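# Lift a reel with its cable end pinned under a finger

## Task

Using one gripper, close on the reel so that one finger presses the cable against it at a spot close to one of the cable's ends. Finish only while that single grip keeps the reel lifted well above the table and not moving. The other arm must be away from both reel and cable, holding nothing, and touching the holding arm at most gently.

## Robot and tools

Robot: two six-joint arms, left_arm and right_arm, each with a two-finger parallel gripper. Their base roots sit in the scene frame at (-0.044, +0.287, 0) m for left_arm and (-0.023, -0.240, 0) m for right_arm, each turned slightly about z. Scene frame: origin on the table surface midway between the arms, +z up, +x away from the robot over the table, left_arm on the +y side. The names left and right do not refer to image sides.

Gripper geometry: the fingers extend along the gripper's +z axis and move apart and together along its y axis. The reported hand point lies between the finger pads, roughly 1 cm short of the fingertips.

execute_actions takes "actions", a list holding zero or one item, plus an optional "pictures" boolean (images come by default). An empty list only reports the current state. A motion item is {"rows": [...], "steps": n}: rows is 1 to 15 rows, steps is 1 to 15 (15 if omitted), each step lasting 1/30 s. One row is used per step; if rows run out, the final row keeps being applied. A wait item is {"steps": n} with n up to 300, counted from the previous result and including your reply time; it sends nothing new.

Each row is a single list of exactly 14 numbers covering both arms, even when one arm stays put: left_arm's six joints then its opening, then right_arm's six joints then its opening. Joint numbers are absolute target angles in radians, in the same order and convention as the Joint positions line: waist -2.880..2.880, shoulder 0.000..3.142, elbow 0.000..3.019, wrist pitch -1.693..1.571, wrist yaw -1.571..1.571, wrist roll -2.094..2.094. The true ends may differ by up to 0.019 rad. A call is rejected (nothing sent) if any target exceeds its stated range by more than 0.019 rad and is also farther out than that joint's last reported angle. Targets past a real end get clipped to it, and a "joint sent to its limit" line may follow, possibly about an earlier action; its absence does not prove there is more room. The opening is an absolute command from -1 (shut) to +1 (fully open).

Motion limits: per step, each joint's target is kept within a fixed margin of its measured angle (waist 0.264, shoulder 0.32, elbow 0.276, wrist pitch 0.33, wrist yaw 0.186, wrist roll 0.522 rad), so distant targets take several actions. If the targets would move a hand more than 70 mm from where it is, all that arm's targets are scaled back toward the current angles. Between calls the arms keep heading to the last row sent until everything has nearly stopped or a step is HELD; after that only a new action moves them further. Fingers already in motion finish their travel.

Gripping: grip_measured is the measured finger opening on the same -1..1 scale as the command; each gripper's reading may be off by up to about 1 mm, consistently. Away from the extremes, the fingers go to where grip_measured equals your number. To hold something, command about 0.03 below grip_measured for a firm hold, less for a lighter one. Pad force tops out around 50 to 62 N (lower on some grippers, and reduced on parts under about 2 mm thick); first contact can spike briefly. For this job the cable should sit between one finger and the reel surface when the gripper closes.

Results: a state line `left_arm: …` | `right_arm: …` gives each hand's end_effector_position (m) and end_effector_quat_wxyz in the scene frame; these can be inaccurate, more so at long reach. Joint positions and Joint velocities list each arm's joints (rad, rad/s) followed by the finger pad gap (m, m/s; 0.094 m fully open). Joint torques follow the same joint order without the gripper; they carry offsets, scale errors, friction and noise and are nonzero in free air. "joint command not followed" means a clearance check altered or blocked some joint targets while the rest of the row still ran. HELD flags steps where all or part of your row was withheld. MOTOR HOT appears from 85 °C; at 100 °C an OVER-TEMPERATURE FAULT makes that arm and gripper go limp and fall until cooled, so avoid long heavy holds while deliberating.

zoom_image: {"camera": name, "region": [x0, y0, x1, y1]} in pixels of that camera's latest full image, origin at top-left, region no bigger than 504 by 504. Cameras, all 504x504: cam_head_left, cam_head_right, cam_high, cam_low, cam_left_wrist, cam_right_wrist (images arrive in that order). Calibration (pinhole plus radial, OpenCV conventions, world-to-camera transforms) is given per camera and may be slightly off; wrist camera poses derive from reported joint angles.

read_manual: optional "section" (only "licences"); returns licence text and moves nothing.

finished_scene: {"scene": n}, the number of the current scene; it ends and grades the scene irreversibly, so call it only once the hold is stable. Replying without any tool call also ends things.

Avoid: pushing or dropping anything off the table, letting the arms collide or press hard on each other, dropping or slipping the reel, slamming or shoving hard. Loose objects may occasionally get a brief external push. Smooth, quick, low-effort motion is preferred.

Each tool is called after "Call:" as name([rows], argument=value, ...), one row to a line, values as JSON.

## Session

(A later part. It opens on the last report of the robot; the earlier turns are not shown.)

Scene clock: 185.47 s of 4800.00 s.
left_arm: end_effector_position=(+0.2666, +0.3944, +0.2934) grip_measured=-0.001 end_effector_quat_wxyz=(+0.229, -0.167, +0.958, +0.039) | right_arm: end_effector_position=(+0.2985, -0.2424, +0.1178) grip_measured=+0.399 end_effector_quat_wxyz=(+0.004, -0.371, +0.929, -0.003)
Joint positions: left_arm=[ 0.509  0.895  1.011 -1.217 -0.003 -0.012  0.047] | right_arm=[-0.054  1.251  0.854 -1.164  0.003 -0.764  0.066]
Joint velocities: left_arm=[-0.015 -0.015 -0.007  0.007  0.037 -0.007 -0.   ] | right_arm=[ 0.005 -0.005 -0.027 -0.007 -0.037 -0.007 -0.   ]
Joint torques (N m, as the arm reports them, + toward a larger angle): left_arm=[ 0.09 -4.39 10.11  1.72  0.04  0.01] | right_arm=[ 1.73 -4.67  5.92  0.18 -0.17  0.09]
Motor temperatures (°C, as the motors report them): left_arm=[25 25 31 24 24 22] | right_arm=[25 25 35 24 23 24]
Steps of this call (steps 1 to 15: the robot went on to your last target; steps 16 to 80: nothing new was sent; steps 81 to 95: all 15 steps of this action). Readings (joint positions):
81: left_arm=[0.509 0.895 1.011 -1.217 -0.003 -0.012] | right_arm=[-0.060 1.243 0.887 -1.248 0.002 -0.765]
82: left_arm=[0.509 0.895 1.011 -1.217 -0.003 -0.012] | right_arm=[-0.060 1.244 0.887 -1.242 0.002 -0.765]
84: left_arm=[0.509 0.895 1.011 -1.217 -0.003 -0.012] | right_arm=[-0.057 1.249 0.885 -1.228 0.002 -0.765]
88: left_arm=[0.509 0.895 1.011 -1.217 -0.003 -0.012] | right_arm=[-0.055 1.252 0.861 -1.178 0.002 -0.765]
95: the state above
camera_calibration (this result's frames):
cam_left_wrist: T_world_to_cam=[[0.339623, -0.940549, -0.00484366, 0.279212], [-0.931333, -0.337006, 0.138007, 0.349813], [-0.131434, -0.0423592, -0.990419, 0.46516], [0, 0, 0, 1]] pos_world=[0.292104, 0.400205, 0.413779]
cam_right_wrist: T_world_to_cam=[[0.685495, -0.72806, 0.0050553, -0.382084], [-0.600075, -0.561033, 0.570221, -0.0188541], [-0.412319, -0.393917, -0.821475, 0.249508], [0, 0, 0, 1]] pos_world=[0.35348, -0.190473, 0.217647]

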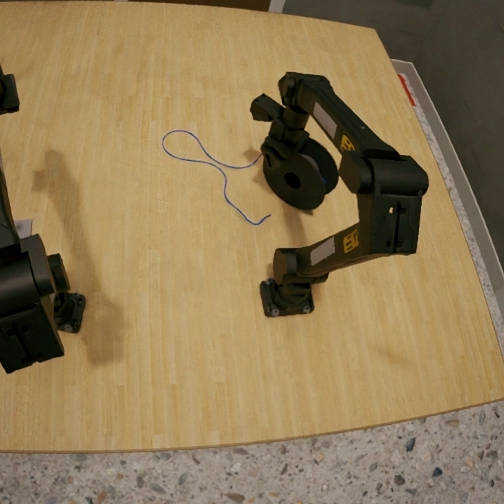

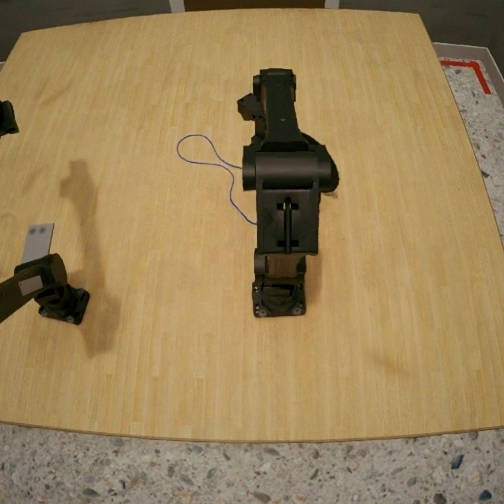

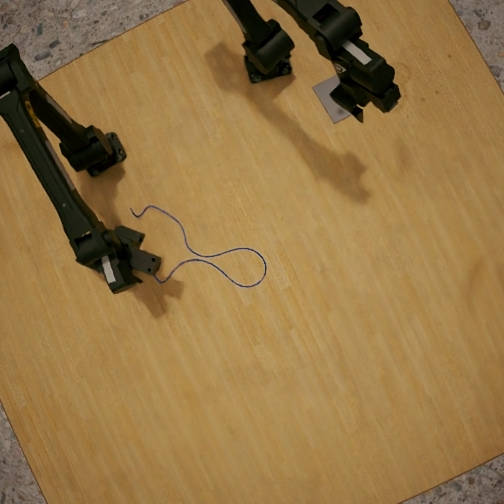

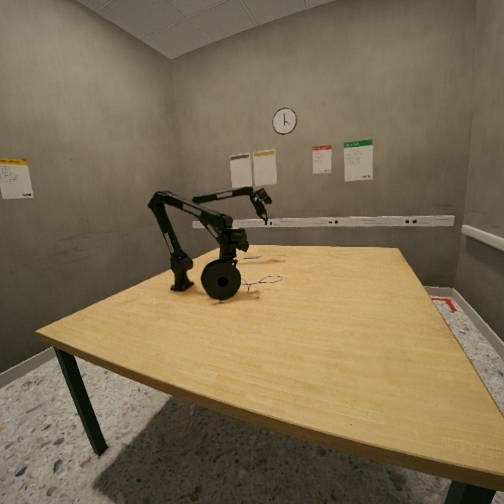

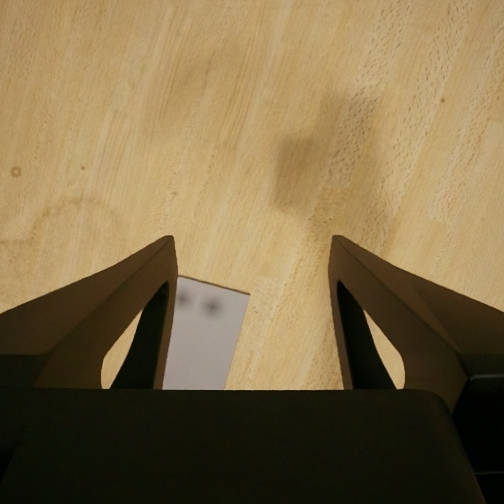

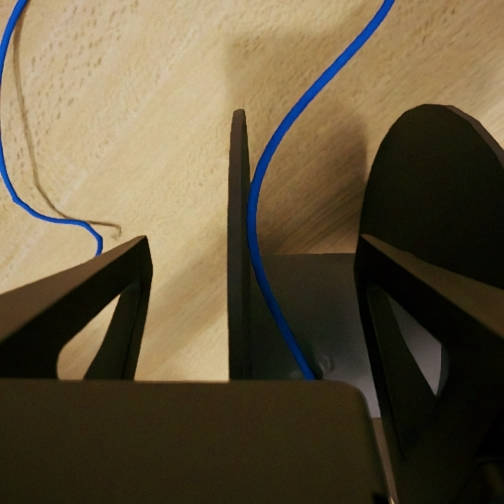

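Call:
execute_actions([
  {"rows":[[0.5,0.9,1,-1.2,0,0,0,-0.05,1.25,0.86,-1.16,0,-0.76,0],[0.5,0.9,1,-1.2,0,0,0,-0.05,1.25,0.86,-1.16,0,-0.76,0],[0.5,0.9,1,-1.2,0,0,0,-0.05,1.25,0.86,-1.16,0,-0.76,0],[0.5,0.9,1,-1.2,0,0,0,-0.05,1.25,0.86,-1.16,0,-0.76,-0.5],[0.5,0.9,1,-1.2,0,0,0,-0.05,1.25,0.86,-1.16,0,-0.76,-0.5],[0.5,0.9,1,-1.2,0,0,0,-0.05,1.25,0.86,-1.16,0,-0.76,-0.5],[0.5,0.9,1,-1.2,0,0,0,-0.05,1.25,0.86,-1.16,0,-0.76,-1]],"steps":15},
])

Call:
execute_actions([
  {"steps":6},
])

Scene clock: 187.33 s of 4800.00 s.
left_arm: end_effector_position=(+0.2666, +0.3944, +0.2934) grip_measured=-0.001 end_effector_quat_wxyz=(+0.229, -0.167, +0.958, +0.039) | right_arm: end_effector_position=(+0.2986, -0.2420, +0.1178) grip_measured=-0.952 end_effector_quat_wxyz=(+0.005, -0.370, +0.929, -0.003)
Joint positions: left_arm=[ 0.509  0.895  1.011 -1.217 -0.003 -0.012  0.047] | right_arm=[-0.054  1.251  0.854 -1.163  0.001 -0.761  0.002]
Joint velocities: left_arm=[-0.005  0.005 -0.002 -0.012 -0.051  0.095 -0.   ] | right_arm=[-0.005 -0.005 -0.012  0.002  0.022 -0.007 -0.   ]
Joint torques (N m, as the arm reports them, + toward a larger angle): left_arm=[ 0.08 -4.51 10.09  1.69  0.06  0.04] | right_arm=[ 1.27 -5.15  7.4  -0.12 -0.13  0.  ]
Motor temperatures (°C, as the motors report them): left_arm=[25 25 31 24 24 22] | right_arm=[25 25 35 24 23 24]
Steps of this call (steps 1 to 15: the robot went on to your last target; steps 16 to 41: nothing new was sent; steps 42 to 56: all 15 steps of this action). Readings (joint positions):
42: left_arm=[0.509 0.895 1.011 -1.217 -0.003 -0.012] | right_arm=[-0.054 1.251 0.854 -1.164 0.003 -0.763]
43: left_arm=[0.509 0.895 1.011 -1.217 -0.003 -0.012] | right_arm=[-0.054 1.251 0.854 -1.164 0.003 -0.763]
45: left_arm=[0.509 0.895 1.011 -1.217 -0.003 -0.012] | right_arm=[-0.054 1.251 0.854 -1.164 0.003 -0.763]
49: left_arm=[0.509 0.895 1.011 -1.217 -0.003 -0.012] | right_arm=[-0.054 1.251 0.854 -1.164 0.000 -0.763]
56: the state above
camera_calibration (this result's frames):
cam_left_wrist: T_world_to_cam=[[0.339623, -0.940549, -0.00484366, 0.279212], [-0.931333, -0.337006, 0.138007, 0.349813], [-0.131434, -0.0423592, -0.990419, 0.46516], [0, 0, 0, 1]] pos_world=[0.292104, 0.400205, 0.413779]
cam_right_wrist: T_world_to_cam=[[0.683839, -0.729622, 0.00391885, -0.381661], [-0.601572, -0.560768, 0.568903, -0.017947], [-0.412887, -0.391395, -0.822395, 0.250564], [0, 0, 0, 1]] pos_world=[0.353653, -0.190463, 0.217769]

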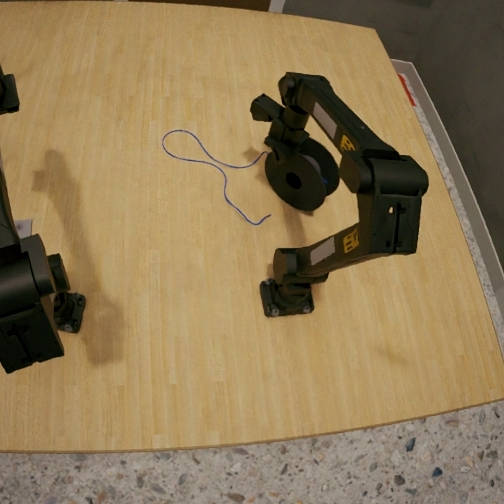

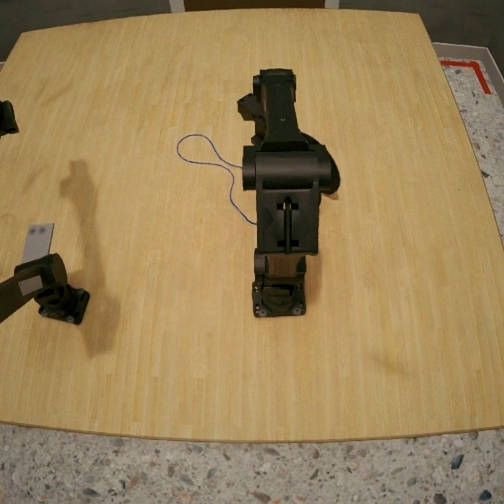

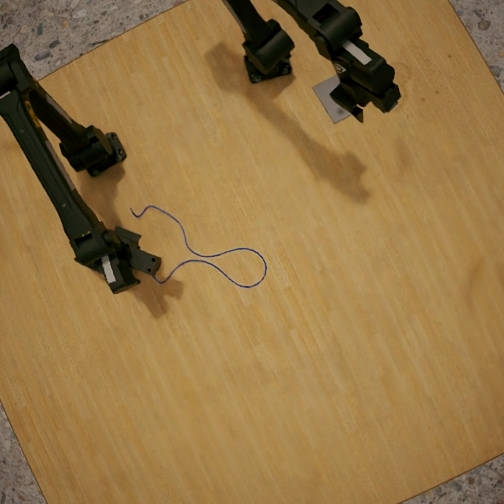

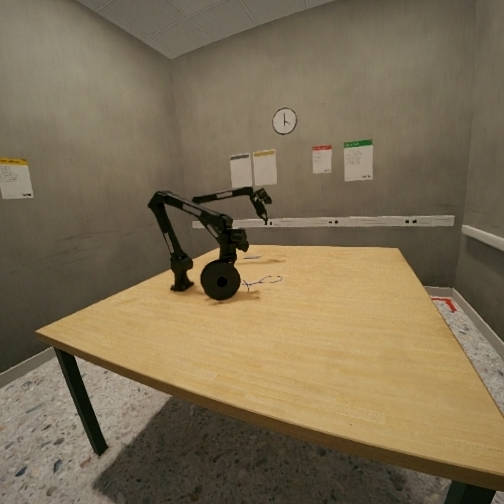

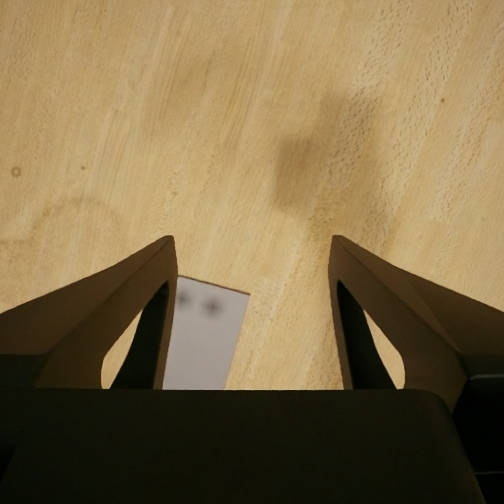

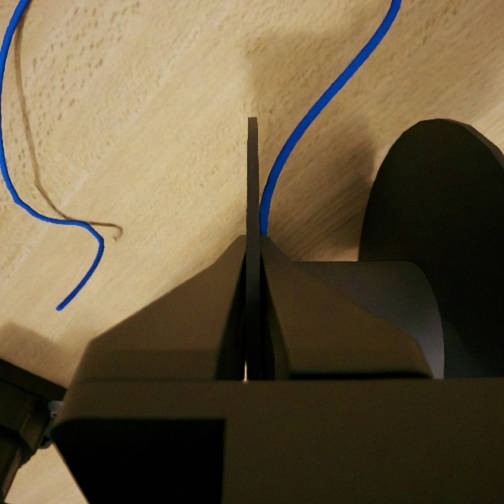

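Scene clock: 187.53 s of 4800.00 s.
left_arm: end_effector_position=(+0.2666, +0.3944, +0.2934) grip_measured=-0.001 end_effector_quat_wxyz=(+0.229, -0.167, +0.958, +0.039) | right_arm: end_effector_position=(+0.2986, -0.2420, +0.1178) grip_measured=-0.952 end_effector_quat_wxyz=(+0.005, -0.370, +0.929, -0.003)
Joint positions: left_arm=[ 0.509  0.895  1.011 -1.217 -0.003 -0.012  0.047] | right_arm=[-0.054  1.251  0.854 -1.163  0.001 -0.761  0.002]
Joint velocities: left_arm=[-0.015  0.015  0.002  0.007 -0.022 -0.051 -0.001] | right_arm=[-0.015 -0.005  0.002 -0.002  0.007 -0.007  0.001]
Joint torques (N m, as the arm reports them, + toward a larger angle): left_arm=[ 0.09 -4.52 10.03  1.72  0.06  0.01] | right_arm=[ 1.25 -4.73  7.69 -0.14 -0.02 -0.03]
Motor temperatures (°C, as the motors report them): left_arm=[25 25 31 24 24 22] | right_arm=[25 25 35 24 23 24]
Steps of this call (steps 1 to 6: the robot went on to your last target). Readings (joint positions):
1: left_arm=[0.509 0.895 1.011 -1.217 -0.003 -0.012] | right_arm=[-0.054 1.251 0.854 -1.163 0.001 -0.761]
2: left_arm=[0.509 0.895 1.011 -1.217 -0.003 -0.012] | right_arm=[-0.054 1.251 0.854 -1.163 0.001 -0.761]
4: left_arm=[0.509 0.895 1.011 -1.217 -0.003 -0.012] | right_arm=[-0.054 1.251 0.854 -1.163 0.001 -0.761]
6: the state above
camera_calibration (this result's frames):
cam_left_wrist: T_world_to_cam=[[0.339623, -0.940549, -0.00484366, 0.279212], [-0.931333, -0.337006, 0.138007, 0.349813], [-0.131434, -0.0423592, -0.990419, 0.46516], [0, 0, 0, 1]] pos_world=[0.292104, 0.400205, 0.413779]
cam_right_wrist: T_world_to_cam=[[0.683839, -0.729622, 0.00391885, -0.381661], [-0.601572, -0.560768, 0.568903, -0.017947], [-0.412887, -0.391395, -0.822395, 0.250564], [0, 0, 0, 1]] pos_world=[0.353653, -0.190463, 0.217769]

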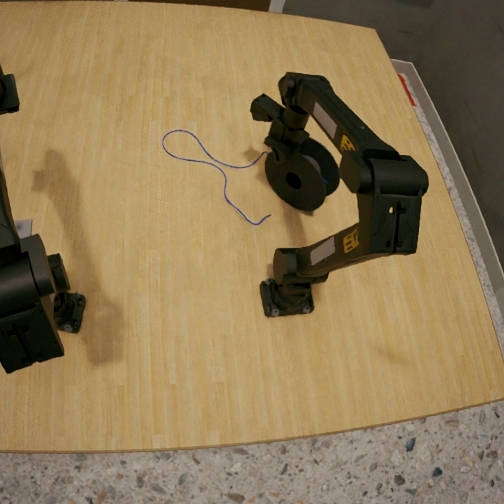

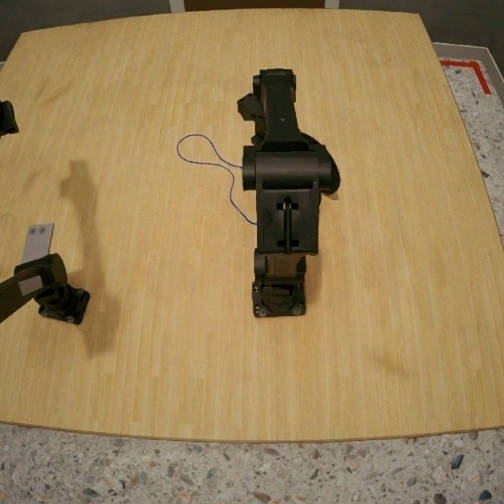

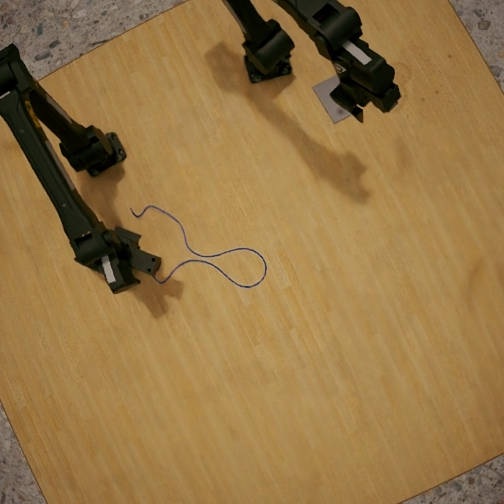

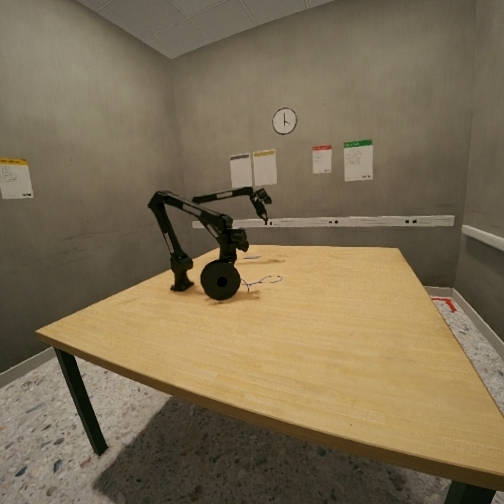

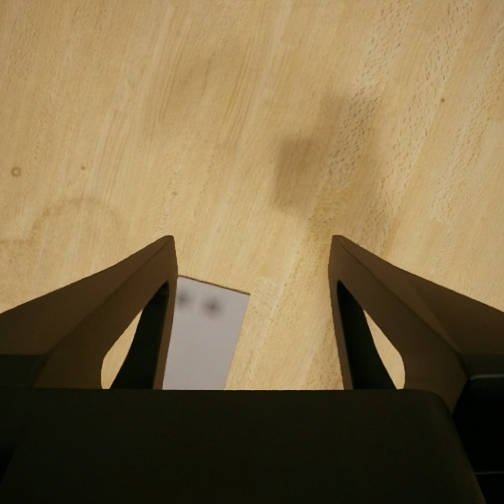

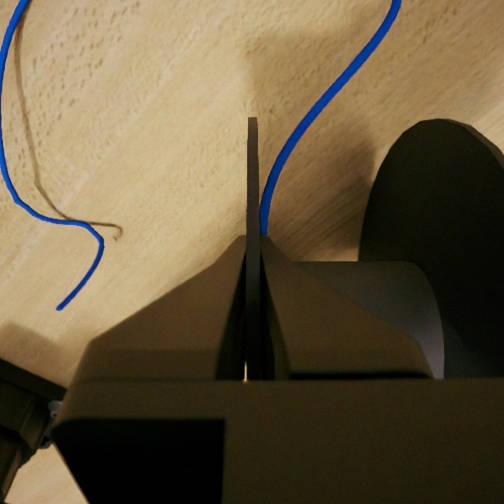

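Call:
execute_actions([
  {"rows":[[0.5,0.9,1,-1.2,0,0,0,-0.054,1.25,0.86,-1.16,0,-0.76,0.8],[0.5,0.9,1,-1.2,0,0,0,-0.054,1.25,0.86,-1.16,0,-0.76,0.8],[0.5,0.9,1,-1.2,0,0,0,-0.054,1.25,0.86,-1.16,0,-0.76,0.8],[0.5,0.9,1,-1.2,0,0,0,-0.054,1.25,0.86,-1.16,0,-0.76,0.8],[0.5,0.9,1,-1.2,0,0,0,-0.054,1.25,0.86,-1.16,0,-0.76,0.8],[0.5,0.9,1,-1.2,0,0,0,-0.054,1.25,0.86,-1.16,0,-0.76,0.8],[0.5,0.9,1,-1.2,0,0,0,-0.054,1.22,0.95,-1.27,0,-0.76,0.8],[0.5,0.9,1,-1.2,0,0,0,-0.054,1.22,0.95,-1.27,0,-0.76,0.8],[0.5,0.9,1,-1.2,0,0,0,-0.054,1.18,1.07,-1.45,0,-0.76,0.8]],"steps":15},
], pictures=false)

Call:
execute_actions([
  {"rows":[[0.5,0.9,1,-1.2,0,0,0,-0.12,1.14,1.05,-1.46,0,-0.83,0.8],[0.5,0.9,1,-1.2,0,0,0,-0.12,1.14,1.05,-1.46,0,-0.83,0.8],[0.5,0.9,1,-1.2,0,0,0,-0.12,1.14,1.05,-1.46,0,-0.83,0.8],[0.5,0.9,1,-1.2,0,0,0,-0.18,1.096,1.0,-1.458,0,-0.885,0.8]],"steps":15},
], pictures=false)

Call:
execute_actions([
  {"rows":[[0.5,0.9,1,-1.2,0,0,0,-0.18,1.105,0.96,-1.42,0,-0.885,0.8],[0.5,0.9,1,-1.2,0,0,0,-0.18,1.105,0.96,-1.42,0,-0.885,0.8],[0.5,0.9,1,-1.2,0,0,0,-0.18,1.115,0.92,-1.37,0,-0.885,0.8],[0.5,0.9,1,-1.2,0,0,0,-0.18,1.115,0.92,-1.37,0,-0.885,0.8],[0.5,0.9,1,-1.2,0,0,0,-0.18,1.125,0.88,-1.32,0,-0.885,0.8],[0.5,0.9,1,-1.2,0,0,0,-0.18,1.125,0.88,-1.32,0,-0.885,0.8],[0.5,0.9,1,-1.2,0,0,0,-0.18,1.135,0.85,-1.285,0,-0.885,0.8]],"steps":15},
])

Scene clock: 193.03 s of 4800.00 s.
left_arm: end_effector_position=(+0.2666, +0.3944, +0.2934) grip_measured=-0.001 end_effector_quat_wxyz=(+0.229, -0.167, +0.958, +0.039) | right_arm: end_effector_position=(+0.2895, -0.2419, +0.1945) grip_measured=+0.799 end_effector_quat_wxyz=(-0.017, -0.370, +0.929, +0.006)
Joint positions: left_arm=[ 0.509  0.895  1.011 -1.217 -0.003 -0.012  0.047] | right_arm=[-0.054  1.194  1.017 -1.429  0.001 -0.761  0.084]
Joint velocities: left_arm=[-0.005 -0.005  0.002 -0.007  0.051 -0.022  0.   ] | right_arm=[ 0.005 -0.337  0.427 -0.11   0.037 -0.022  0.001]
Joint torques (N m, as the arm reports them, + toward a larger angle): left_arm=[-0.03 -4.12 10.07  1.77  0.06  0.01] | right_arm=[ 0.86 -5.38  9.54 -0.62 -0.06 -0.1 ]
Motor temperatures (°C, as the motors report them): left_arm=[25 25 31 24 24 22] | right_arm=[25 25 34 24 23 24]
Steps of this call (steps 1 to 15: the robot went on to your last target; steps 16 to 150: nothing new was sent; steps 151 to 165: all 15 steps of this action). Readings (joint positions):
151: left_arm=[0.509 0.895 1.011 -1.217 -0.003 -0.012] | right_arm=[-0.054 1.251 0.854 -1.163 0.001 -0.761]
152: left_arm=[0.509 0.895 1.011 -1.217 -0.003 -0.012] | right_arm=[-0.054 1.251 0.854 -1.163 0.001 -0.761]
154: left_arm=[0.509 0.895 1.011 -1.217 -0.003 -0.012] | right_arm=[-0.054 1.251 0.854 -1.163 0.001 -0.761]
158: left_arm=[0.509 0.895 1.011 -1.217 -0.003 -0.012] | right_arm=[-0.054 1.250 0.867 -1.214 0.001 -0.761]
165: the state above

Scene clock: 193.53 s of 4800.00 s.
left_arm: end_effector_position=(+0.2666, +0.3944, +0.2934) grip_measured=-0.001 end_effector_quat_wxyz=(+0.229, -0.167, +0.958, +0.039) | right_arm: end_effector_position=(+0.2703, -0.2787, +0.2196) grip_measured=+0.799 end_effector_quat_wxyz=(+0.016, -0.359, +0.933, -0.008)
Joint positions: left_arm=[ 0.509  0.895  1.011 -1.217 -0.003 -0.012  0.047] | right_arm=[-0.179  1.09   1.005 -1.451 -0.001 -0.864  0.084]
Joint velocities: left_arm=[-0.015 -0.015 -0.002 -0.002 -0.022  0.037 -0.001] | right_arm=[-0.005 -0.005  0.012 -0.012 -0.066 -0.037  0.001]
Joint torques (N m, as the arm reports them, + toward a larger angle): left_arm=[ 0.22 -4.57 10.08  1.72  0.05  0.02] | right_arm=[ 0.29 -4.25  7.35 -0.42  0.03 -0.22]
Motor temperatures (°C, as the motors report them): left_arm=[25 25 31 24 24 22] | right_arm=[25 25 34 24 23 24]
Steps of this call (steps 1 to 15: all 15 steps of this action). Readings (joint positions):
1: left_arm=[0.509 0.895 1.011 -1.217 -0.003 -0.012] | right_arm=[-0.058 1.181 1.027 -1.432 -0.000 -0.770]
2: left_arm=[0.509 0.895 1.011 -1.217 -0.003 -0.012] | right_arm=[-0.068 1.166 1.028 -1.435 -0.000 -0.780]
4: left_arm=[0.509 0.895 1.011 -1.217 -0.003 -0.012] | right_arm=[-0.099 1.138 1.025 -1.444 -0.001 -0.802]
8: left_arm=[0.509 0.895 1.011 -1.217 -0.003 -0.012] | right_arm=[-0.174 1.094 1.008 -1.449 -0.001 -0.842]
15: the state above

Scene clock: 194.03 s of 4800.00 s.
left_arm: end_effector_position=(+0.2666, +0.3944, +0.2934) grip_measured=-0.001 end_effector_quat_wxyz=(+0.229, -0.167, +0.958, +0.039) | right_arm: end_effector_position=(+0.2584, -0.2771, +0.1442) grip_measured=+0.799 end_effector_quat_wxyz=(-0.012, -0.362, +0.932, +0.007)
Joint positions: left_arm=[ 0.509  0.895  1.011 -1.217 -0.003 -0.012  0.047] | right_arm=[-0.179  1.142  0.841 -1.297 -0.001 -0.87   0.084]
Joint velocities: left_arm=[-0.015 -0.015  0.002  0.022 -0.022 -0.007  0.001] | right_arm=[-0.005 -0.005 -0.007  0.027 -0.037 -0.007 -0.001]
Joint torques (N m, as the arm reports them, + toward a larger angle): left_arm=[ 0.12 -4.68 10.09  1.75  0.07  0.04] | right_arm=[ 0.23 -4.64  7.98  0.01  0.01 -0.2 ]
Motor temperatures (°C, as the motors report them): left_arm=[25 25 31 24 24 22] | right_arm=[25 25 34 24 23 24]
Steps of this call (steps 1 to 15: all 15 steps of this action). Readings (joint positions):
1: left_arm=[0.509 0.895 1.011 -1.217 -0.003 -0.012] | right_arm=[-0.179 1.090 1.000 -1.446 -0.001 -0.865]
2: left_arm=[0.509 0.895 1.011 -1.217 -0.003 -0.012] | right_arm=[-0.179 1.090 0.992 -1.439 -0.001 -0.866]
4: left_arm=[0.509 0.895 1.011 -1.217 -0.003 -0.012] | right_arm=[-0.179 1.091 0.959 -1.406 -0.001 -0.867]
8: left_arm=[0.509 0.895 1.011 -1.217 -0.003 -0.012] | right_arm=[-0.179 1.112 0.873 -1.324 -0.001 -0.869]
15: the state above
camera_calibration (this result's frames):
cam_left_wrist: T_world_to_cam=[[0.339623, -0.940549, -0.00484366, 0.279212], [-0.931333, -0.337006, 0.138007, 0.349813], [-0.131434, -0.0423592, -0.990419, 0.46516], [0, 0, 0, 1]] pos_world=[0.292104, 0.400205, 0.413779]
cam_right_wrist: T_world_to_cam=[[0.670812, -0.741193, -0.0253799, -0.375529], [-0.589457, -0.553627, 0.58825, -0.0807451], [-0.450058, -0.379645, -0.808281, 0.252798], [0, 0, 0, 1]] pos_world=[0.318087, -0.227069, 0.242299]

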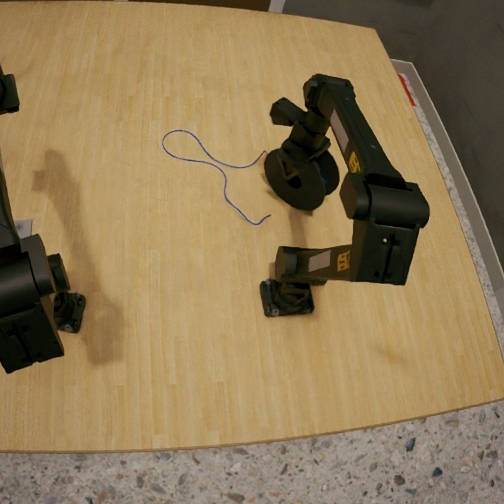

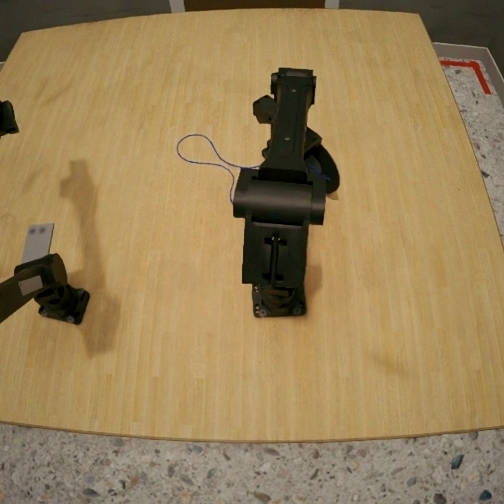

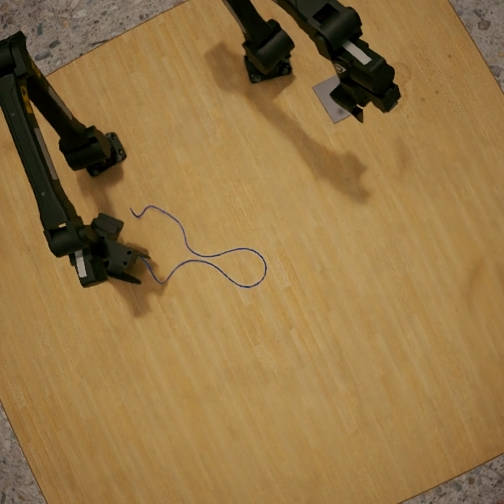

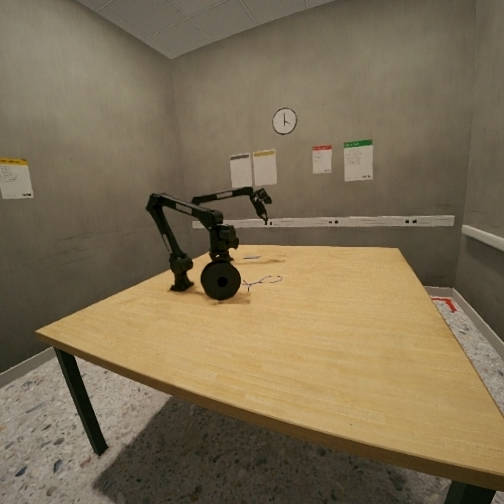

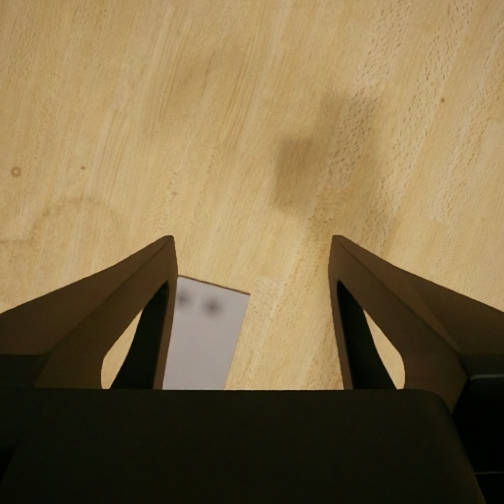

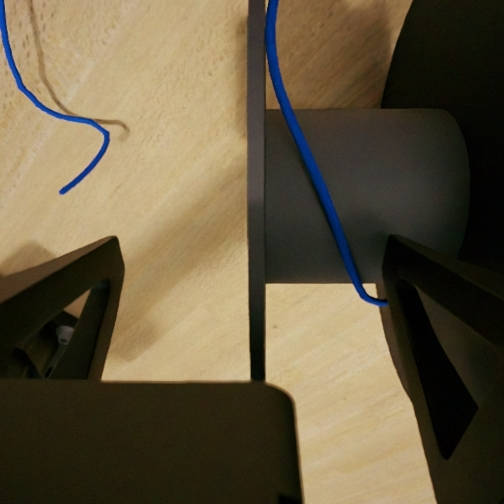

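Call:
execute_actions([
  {"rows":[[0.5,0.9,1,-1.2,0,0,0,-0.18,1.15,0.835,-1.265,0,-0.885,0.8],[0.5,0.9,1,-1.2,0,0,0,-0.18,1.15,0.825,-1.255,0,-0.885,0.8]],"steps":12},
])

Scene clock: 195.63 s of 4800.00 s.
left_arm: end_effector_position=(+0.2666, +0.3944, +0.2934) grip_measured=-0.001 end_effector_quat_wxyz=(+0.229, -0.167, +0.958, +0.039) | right_arm: end_effector_position=(+0.2615, -0.2775, +0.1397) grip_measured=+0.799 end_effector_quat_wxyz=(-0.004, -0.362, +0.932, +0.002)
Joint positions: left_arm=[ 0.509  0.895  1.011 -1.217 -0.003 -0.012  0.047] | right_arm=[-0.179  1.142  0.829 -1.267 -0.001 -0.87   0.084]
Joint velocities: left_arm=[-0.024 -0.005  0.012  0.007  0.051 -0.007 -0.001] | right_arm=[-0.005 -0.005 -0.012 -0.002  0.051 -0.037 -0.   ]
Joint torques (N m, as the arm reports them, + toward a larger angle): left_arm=[ 0.24 -4.37 10.06  1.65  0.06  0.03] | right_arm=[ 1.19 -3.84  7.04  0.33  0.04 -0.21]
Motor temperatures (°C, as the motors report them): left_arm=[25 25 31 24 24 22] | right_arm=[25 25 34 24 23 24]
Steps of this call (steps 1 to 15: the robot went on to your last target; steps 16 to 36: nothing new was sent; steps 37 to 48: all 12 steps of this action). Readings (joint positions):
37: left_arm=[0.509 0.895 1.011 -1.217 -0.003 -0.012] | right_arm=[-0.179 1.142 0.841 -1.293 -0.001 -0.870]
38: left_arm=[0.509 0.895 1.011 -1.217 -0.003 -0.012] | right_arm=[-0.179 1.142 0.839 -1.285 -0.001 -0.870]
40: left_arm=[0.509 0.895 1.011 -1.217 -0.003 -0.012] | right_arm=[-0.179 1.142 0.835 -1.272 -0.001 -0.870]
44: left_arm=[0.509 0.895 1.011 -1.217 -0.003 -0.012] | right_arm=[-0.179 1.142 0.829 -1.267 -0.001 -0.870]
48: the state above
camera_calibration (this result's frames):
cam_left_wrist: T_world_to_cam=[[0.339623, -0.940549, -0.00484366, 0.279212], [-0.931333, -0.337006, 0.138007, 0.349813], [-0.131434, -0.0423592, -0.990419, 0.46516], [0, 0, 0, 1]] pos_world=[0.292104, 0.400205, 0.413779]
cam_right_wrist: T_world_to_cam=[[0.671429, -0.740981, -0.0114477, -0.380045], [-0.599842, -0.55248, 0.578754, -0.0721326], [-0.43517, -0.381725, -0.815422, 0.246891], [0, 0, 0, 1]] pos_world=[0.319345, -0.227213, 0.238717]

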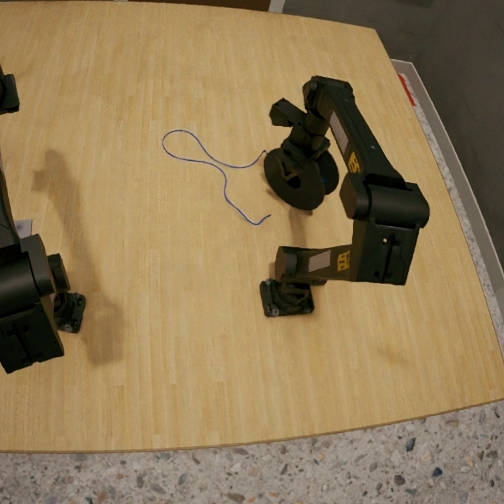

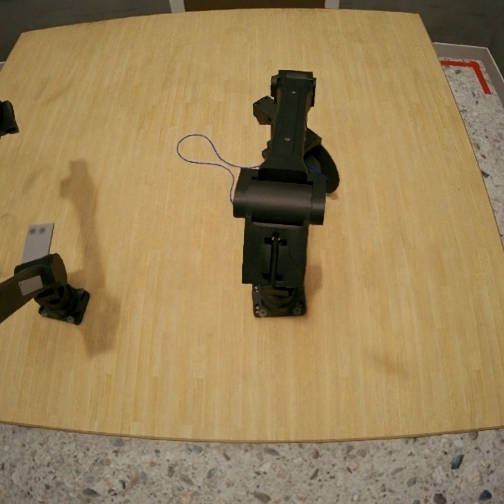

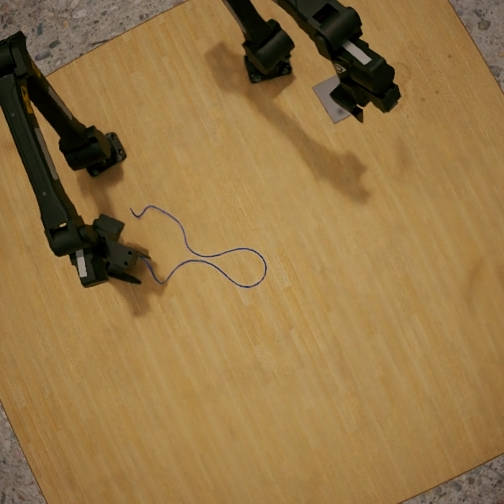

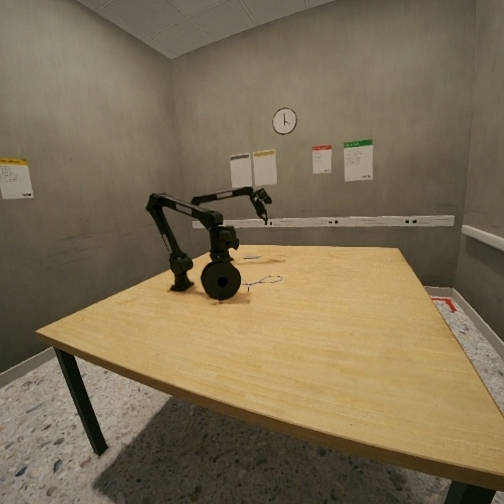

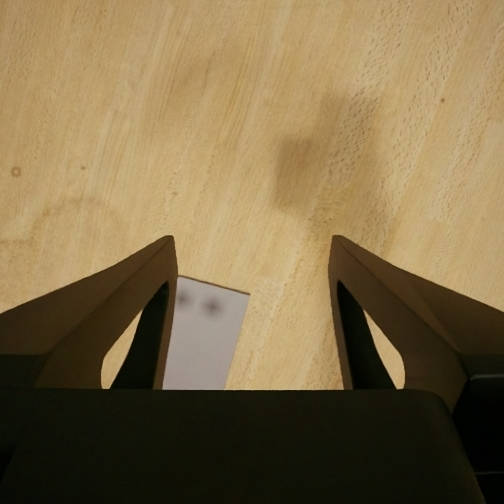

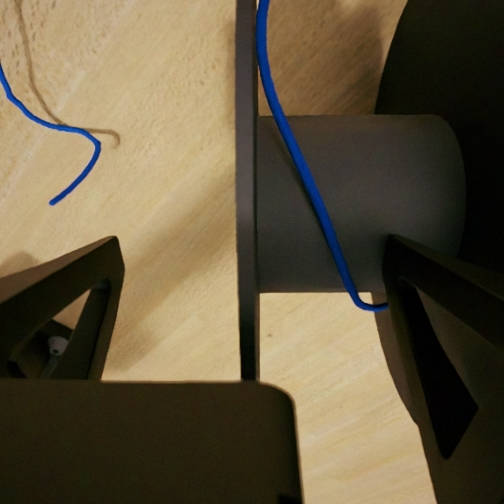

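Call:
execute_actions([
  {"rows":[[0.5,0.9,1,-1.2,0,0,0,-0.18,1.16,0.812,-1.25,0,-0.885,0.8]],"steps":12},
])

Scene clock: 197.13 s of 4800.00 s.
left_arm: end_effector_position=(+0.2666, +0.3944, +0.2934) grip_measured=-0.001 end_effector_quat_wxyz=(+0.229, -0.167, +0.958, +0.039) | right_arm: end_effector_position=(+0.2611, -0.2777, +0.1376) grip_measured=+0.799 end_effector_quat_wxyz=(-0.004, -0.362, +0.932, +0.002)
Joint positions: left_arm=[ 0.509  0.895  1.011 -1.217 -0.003 -0.012  0.047] | right_arm=[-0.179  1.143  0.824 -1.261  0.001 -0.87   0.084]
Joint velocities: left_arm=[ 0.005 -0.015 -0.007  0.017 -0.095  0.022  0.   ] | right_arm=[-0.005  0.015  0.002 -0.002  0.037  0.037  0.001]
Joint torques (N m, as the arm reports them, + toward a larger angle): left_arm=[ 0.07 -4.31 10.01  1.7   0.04  0.02] | right_arm=[ 0.77 -3.33  6.6   0.18 -0.03 -0.19]
Motor temperatures (°C, as the motors report them): left_arm=[25 25 31 24 24 22] | right_arm=[25 25 34 24 23 24]
Steps of this call (steps 1 to 15: the robot went on to your last target; steps 16 to 33: nothing new was sent; steps 34 to 45: all 12 steps of this action). Readings (joint positions):
34: left_arm=[0.509 0.895 1.011 -1.217 -0.003 -0.012] | right_arm=[-0.179 1.142 0.828 -1.265 -0.001 -0.870]
35: left_arm=[0.509 0.895 1.011 -1.217 -0.003 -0.012] | right_arm=[-0.179 1.143 0.825 -1.263 -0.001 -0.870]
37: left_arm=[0.509 0.895 1.011 -1.217 -0.003 -0.012] | right_arm=[-0.179 1.143 0.824 -1.262 0.001 -0.870]
41: left_arm=[0.509 0.895 1.011 -1.217 -0.003 -0.012] | right_arm=[-0.179 1.143 0.824 -1.261 0.001 -0.870]
45: the state above
camera_calibration (this result's frames):
cam_left_wrist: T_world_to_cam=[[0.339623, -0.940549, -0.00484366, 0.279212], [-0.931333, -0.337006, 0.138007, 0.349813], [-0.131434, -0.0423592, -0.990419, 0.46516], [0, 0, 0, 1]] pos_world=[0.292104, 0.400205, 0.413779]
cam_right_wrist: T_world_to_cam=[[0.671716, -0.740731, -0.0107517, -0.380042], [-0.599291, -0.551871, 0.579905, -0.0714164], [-0.435487, -0.383088, -0.814613, 0.244503], [0, 0, 0, 1]] pos_world=[0.318959, -0.227255, 0.236504]

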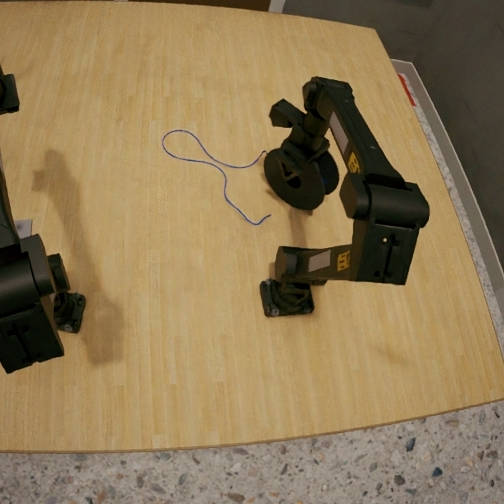

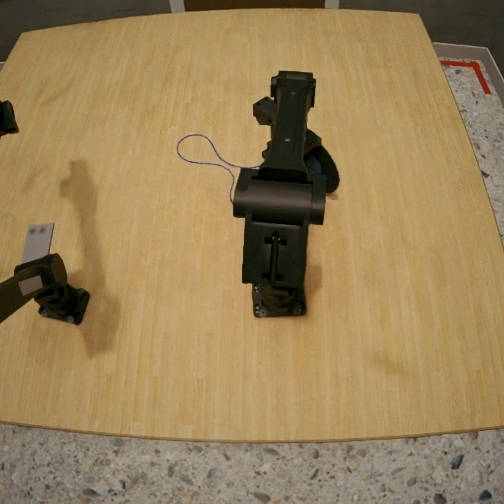

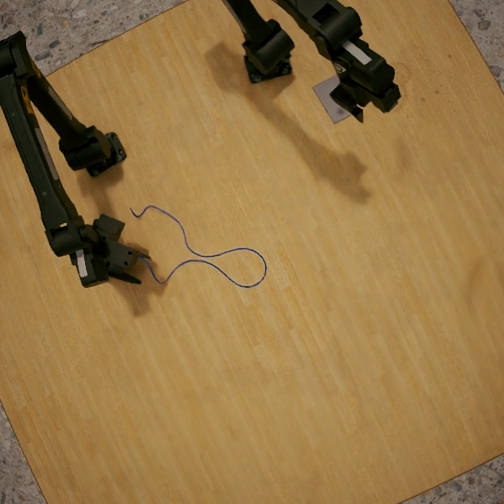

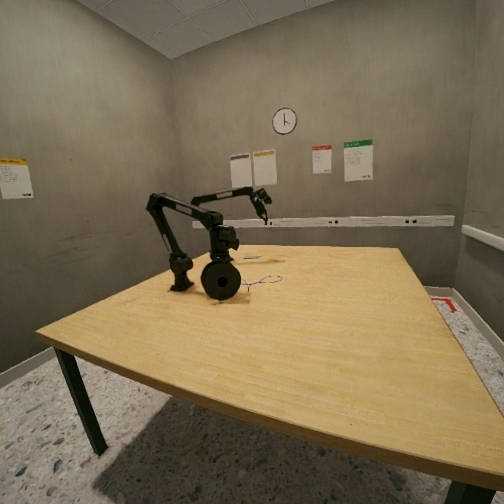

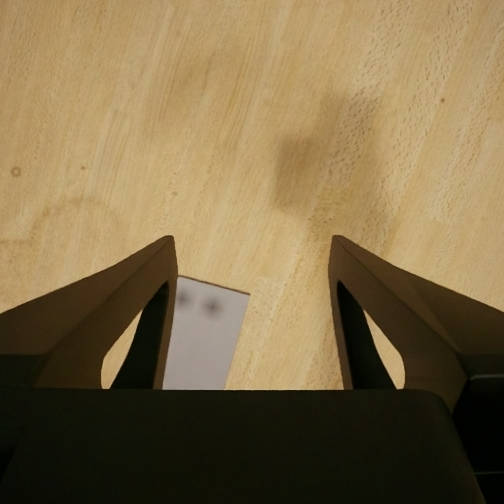

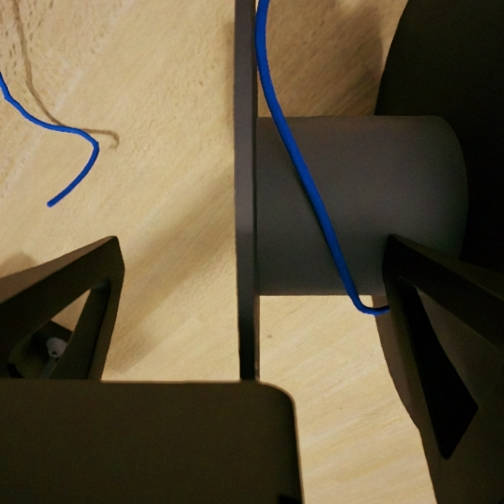

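In contact with the barrel; closing slowly.

Call:
execute_actions([
  {"rows":[[0.5,0.9,1,-1.2,0,0,0,-0.18,1.16,0.812,-1.25,0,-0.885,0.65],[0.5,0.9,1,-1.2,0,0,0,-0.18,1.16,0.812,-1.25,0,-0.885,0.55],[0.5,0.9,1,-1.2,0,0,0,-0.18,1.16,0.812,-1.25,0,-0.885,0.45],[0.5,0.9,1,-1.2,0,0,0,-0.18,1.16,0.812,-1.25,0,-0.885,0.35],[0.5,0.9,1,-1.2,0,0,0,-0.18,1.16,0.812,-1.25,0,-0.885,0.25],[0.5,0.9,1,-1.2,0,0,0,-0.18,1.16,0.812,-1.25,0,-0.885,0.15],[0.5,0.9,1,-1.2,0,0,0,-0.18,1.16,0.812,-1.25,0,-0.885,0.05],[0.5,0.9,1,-1.2,0,0,0,-0.18,1.16,0.812,-1.25,0,-0.885,-0.05],[0.5,0.9,1,-1.2,0,0,0,-0.18,1.16,0.812,-1.25,0,-0.885,-0.15],[0.5,0.9,1,-1.2,0,0,0,-0.18,1.16,0.812,-1.25,0,-0.885,-0.25],[0.5,0.9,1,-1.2,0,0,0,-0.18,1.16,0.812,-1.25,0,-0.885,-0.35]],"steps":15},
])

Scene clock: 199.13 s of 4800.00 s.
left_arm: end_effector_position=(+0.2666, +0.3944, +0.2934) grip_measured=-0.001 end_effector_quat_wxyz=(+0.229, -0.167, +0.958, +0.039) | right_arm: end_effector_position=(+0.2617, -0.2778, +0.1373) grip_measured=-0.348 end_effector_quat_wxyz=(-0.004, -0.362, +0.932, +0.002)
Joint positions: left_arm=[ 0.509  0.895  1.011 -1.217 -0.003 -0.012  0.047] | right_arm=[-0.179  1.144  0.824 -1.258  0.001 -0.871  0.031]
Joint velocities: left_arm=[-0.005  0.005  0.007 -0.007 -0.037 -0.095  0.   ] | right_arm=[-0.005 -0.024 -0.012 -0.017  0.007 -0.051 -0.   ]
Joint torques (N m, as the arm reports them, + toward a larger angle): left_arm=[-0.12 -4.75 10.13  1.67  0.07  0.02] | right_arm=[ 0.93 -3.24  6.53  0.03 -0.06 -0.2 ]
Motor temperatures (°C, as the motors report them): left_arm=[25 25 31 24 24 22] | right_arm=[25 25 34 24 23 24]
Steps of this call (steps 1 to 15: the robot went on to your last target; steps 16 to 45: nothing new was sent; steps 46 to 60: all 15 steps of this action). Readings (joint positions):
46: left_arm=[0.509 0.895 1.011 -1.217 -0.003 -0.012] | right_arm=[-0.179 1.143 0.824 -1.260 0.001 -0.870]
47: left_arm=[0.509 0.895 1.011 -1.217 -0.003 -0.012] | right_arm=[-0.179 1.143 0.824 -1.259 0.001 -0.870]
49: left_arm=[0.509 0.895 1.011 -1.217 -0.003 -0.012] | right_arm=[-0.179 1.144 0.824 -1.258 0.001 -0.871]
53: left_arm=[0.509 0.895 1.011 -1.217 -0.003 -0.012] | right_arm=[-0.179 1.144 0.824 -1.258 0.001 -0.871]
60: the state above
camera_calibration (this result's frames):
cam_left_wrist: T_world_to_cam=[[0.339623, -0.940549, -0.00484366, 0.279212], [-0.931333, -0.337006, 0.138007, 0.349813], [-0.131434, -0.0423592, -0.990419, 0.46516], [0, 0, 0, 1]] pos_world=[0.292104, 0.400205, 0.413779]
cam_right_wrist: T_world_to_cam=[[0.672014, -0.740477, -0.00959167, -0.380718], [-0.599957, -0.551987, 0.579104, -0.0706371], [-0.434108, -0.383411, -0.815197, 0.244134], [0, 0, 0, 1]] pos_world=[0.319449, -0.227299, 0.236272]

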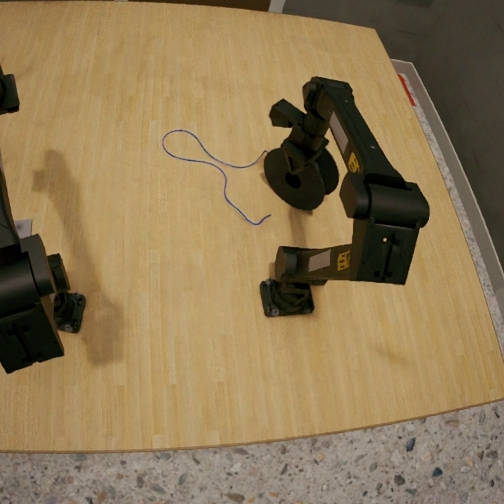

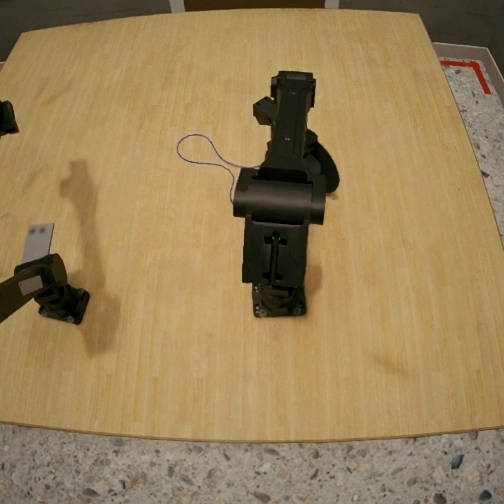

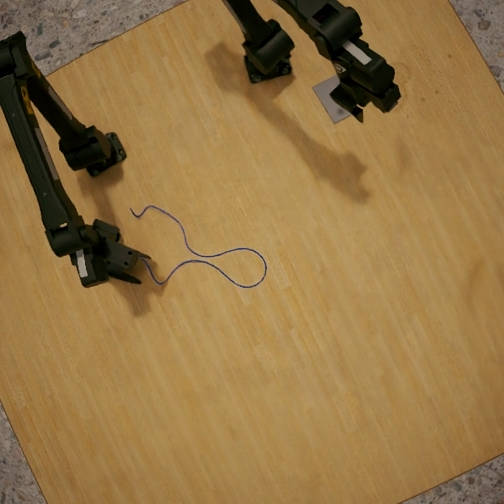

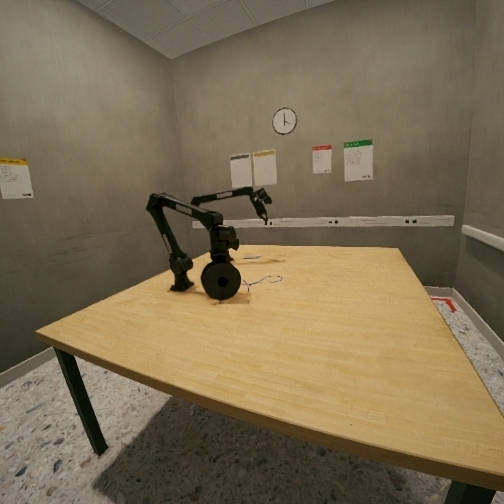

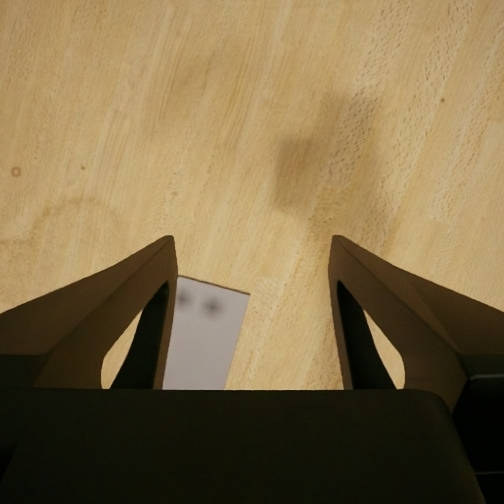

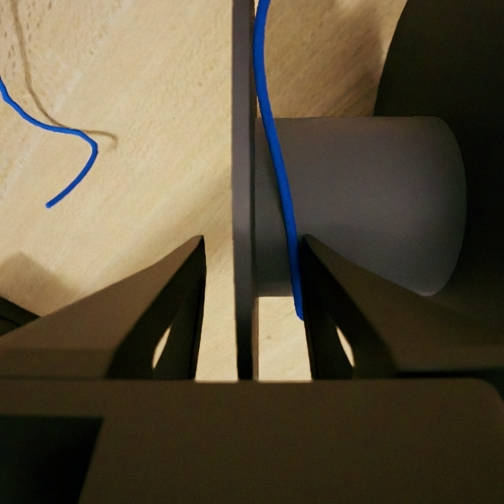

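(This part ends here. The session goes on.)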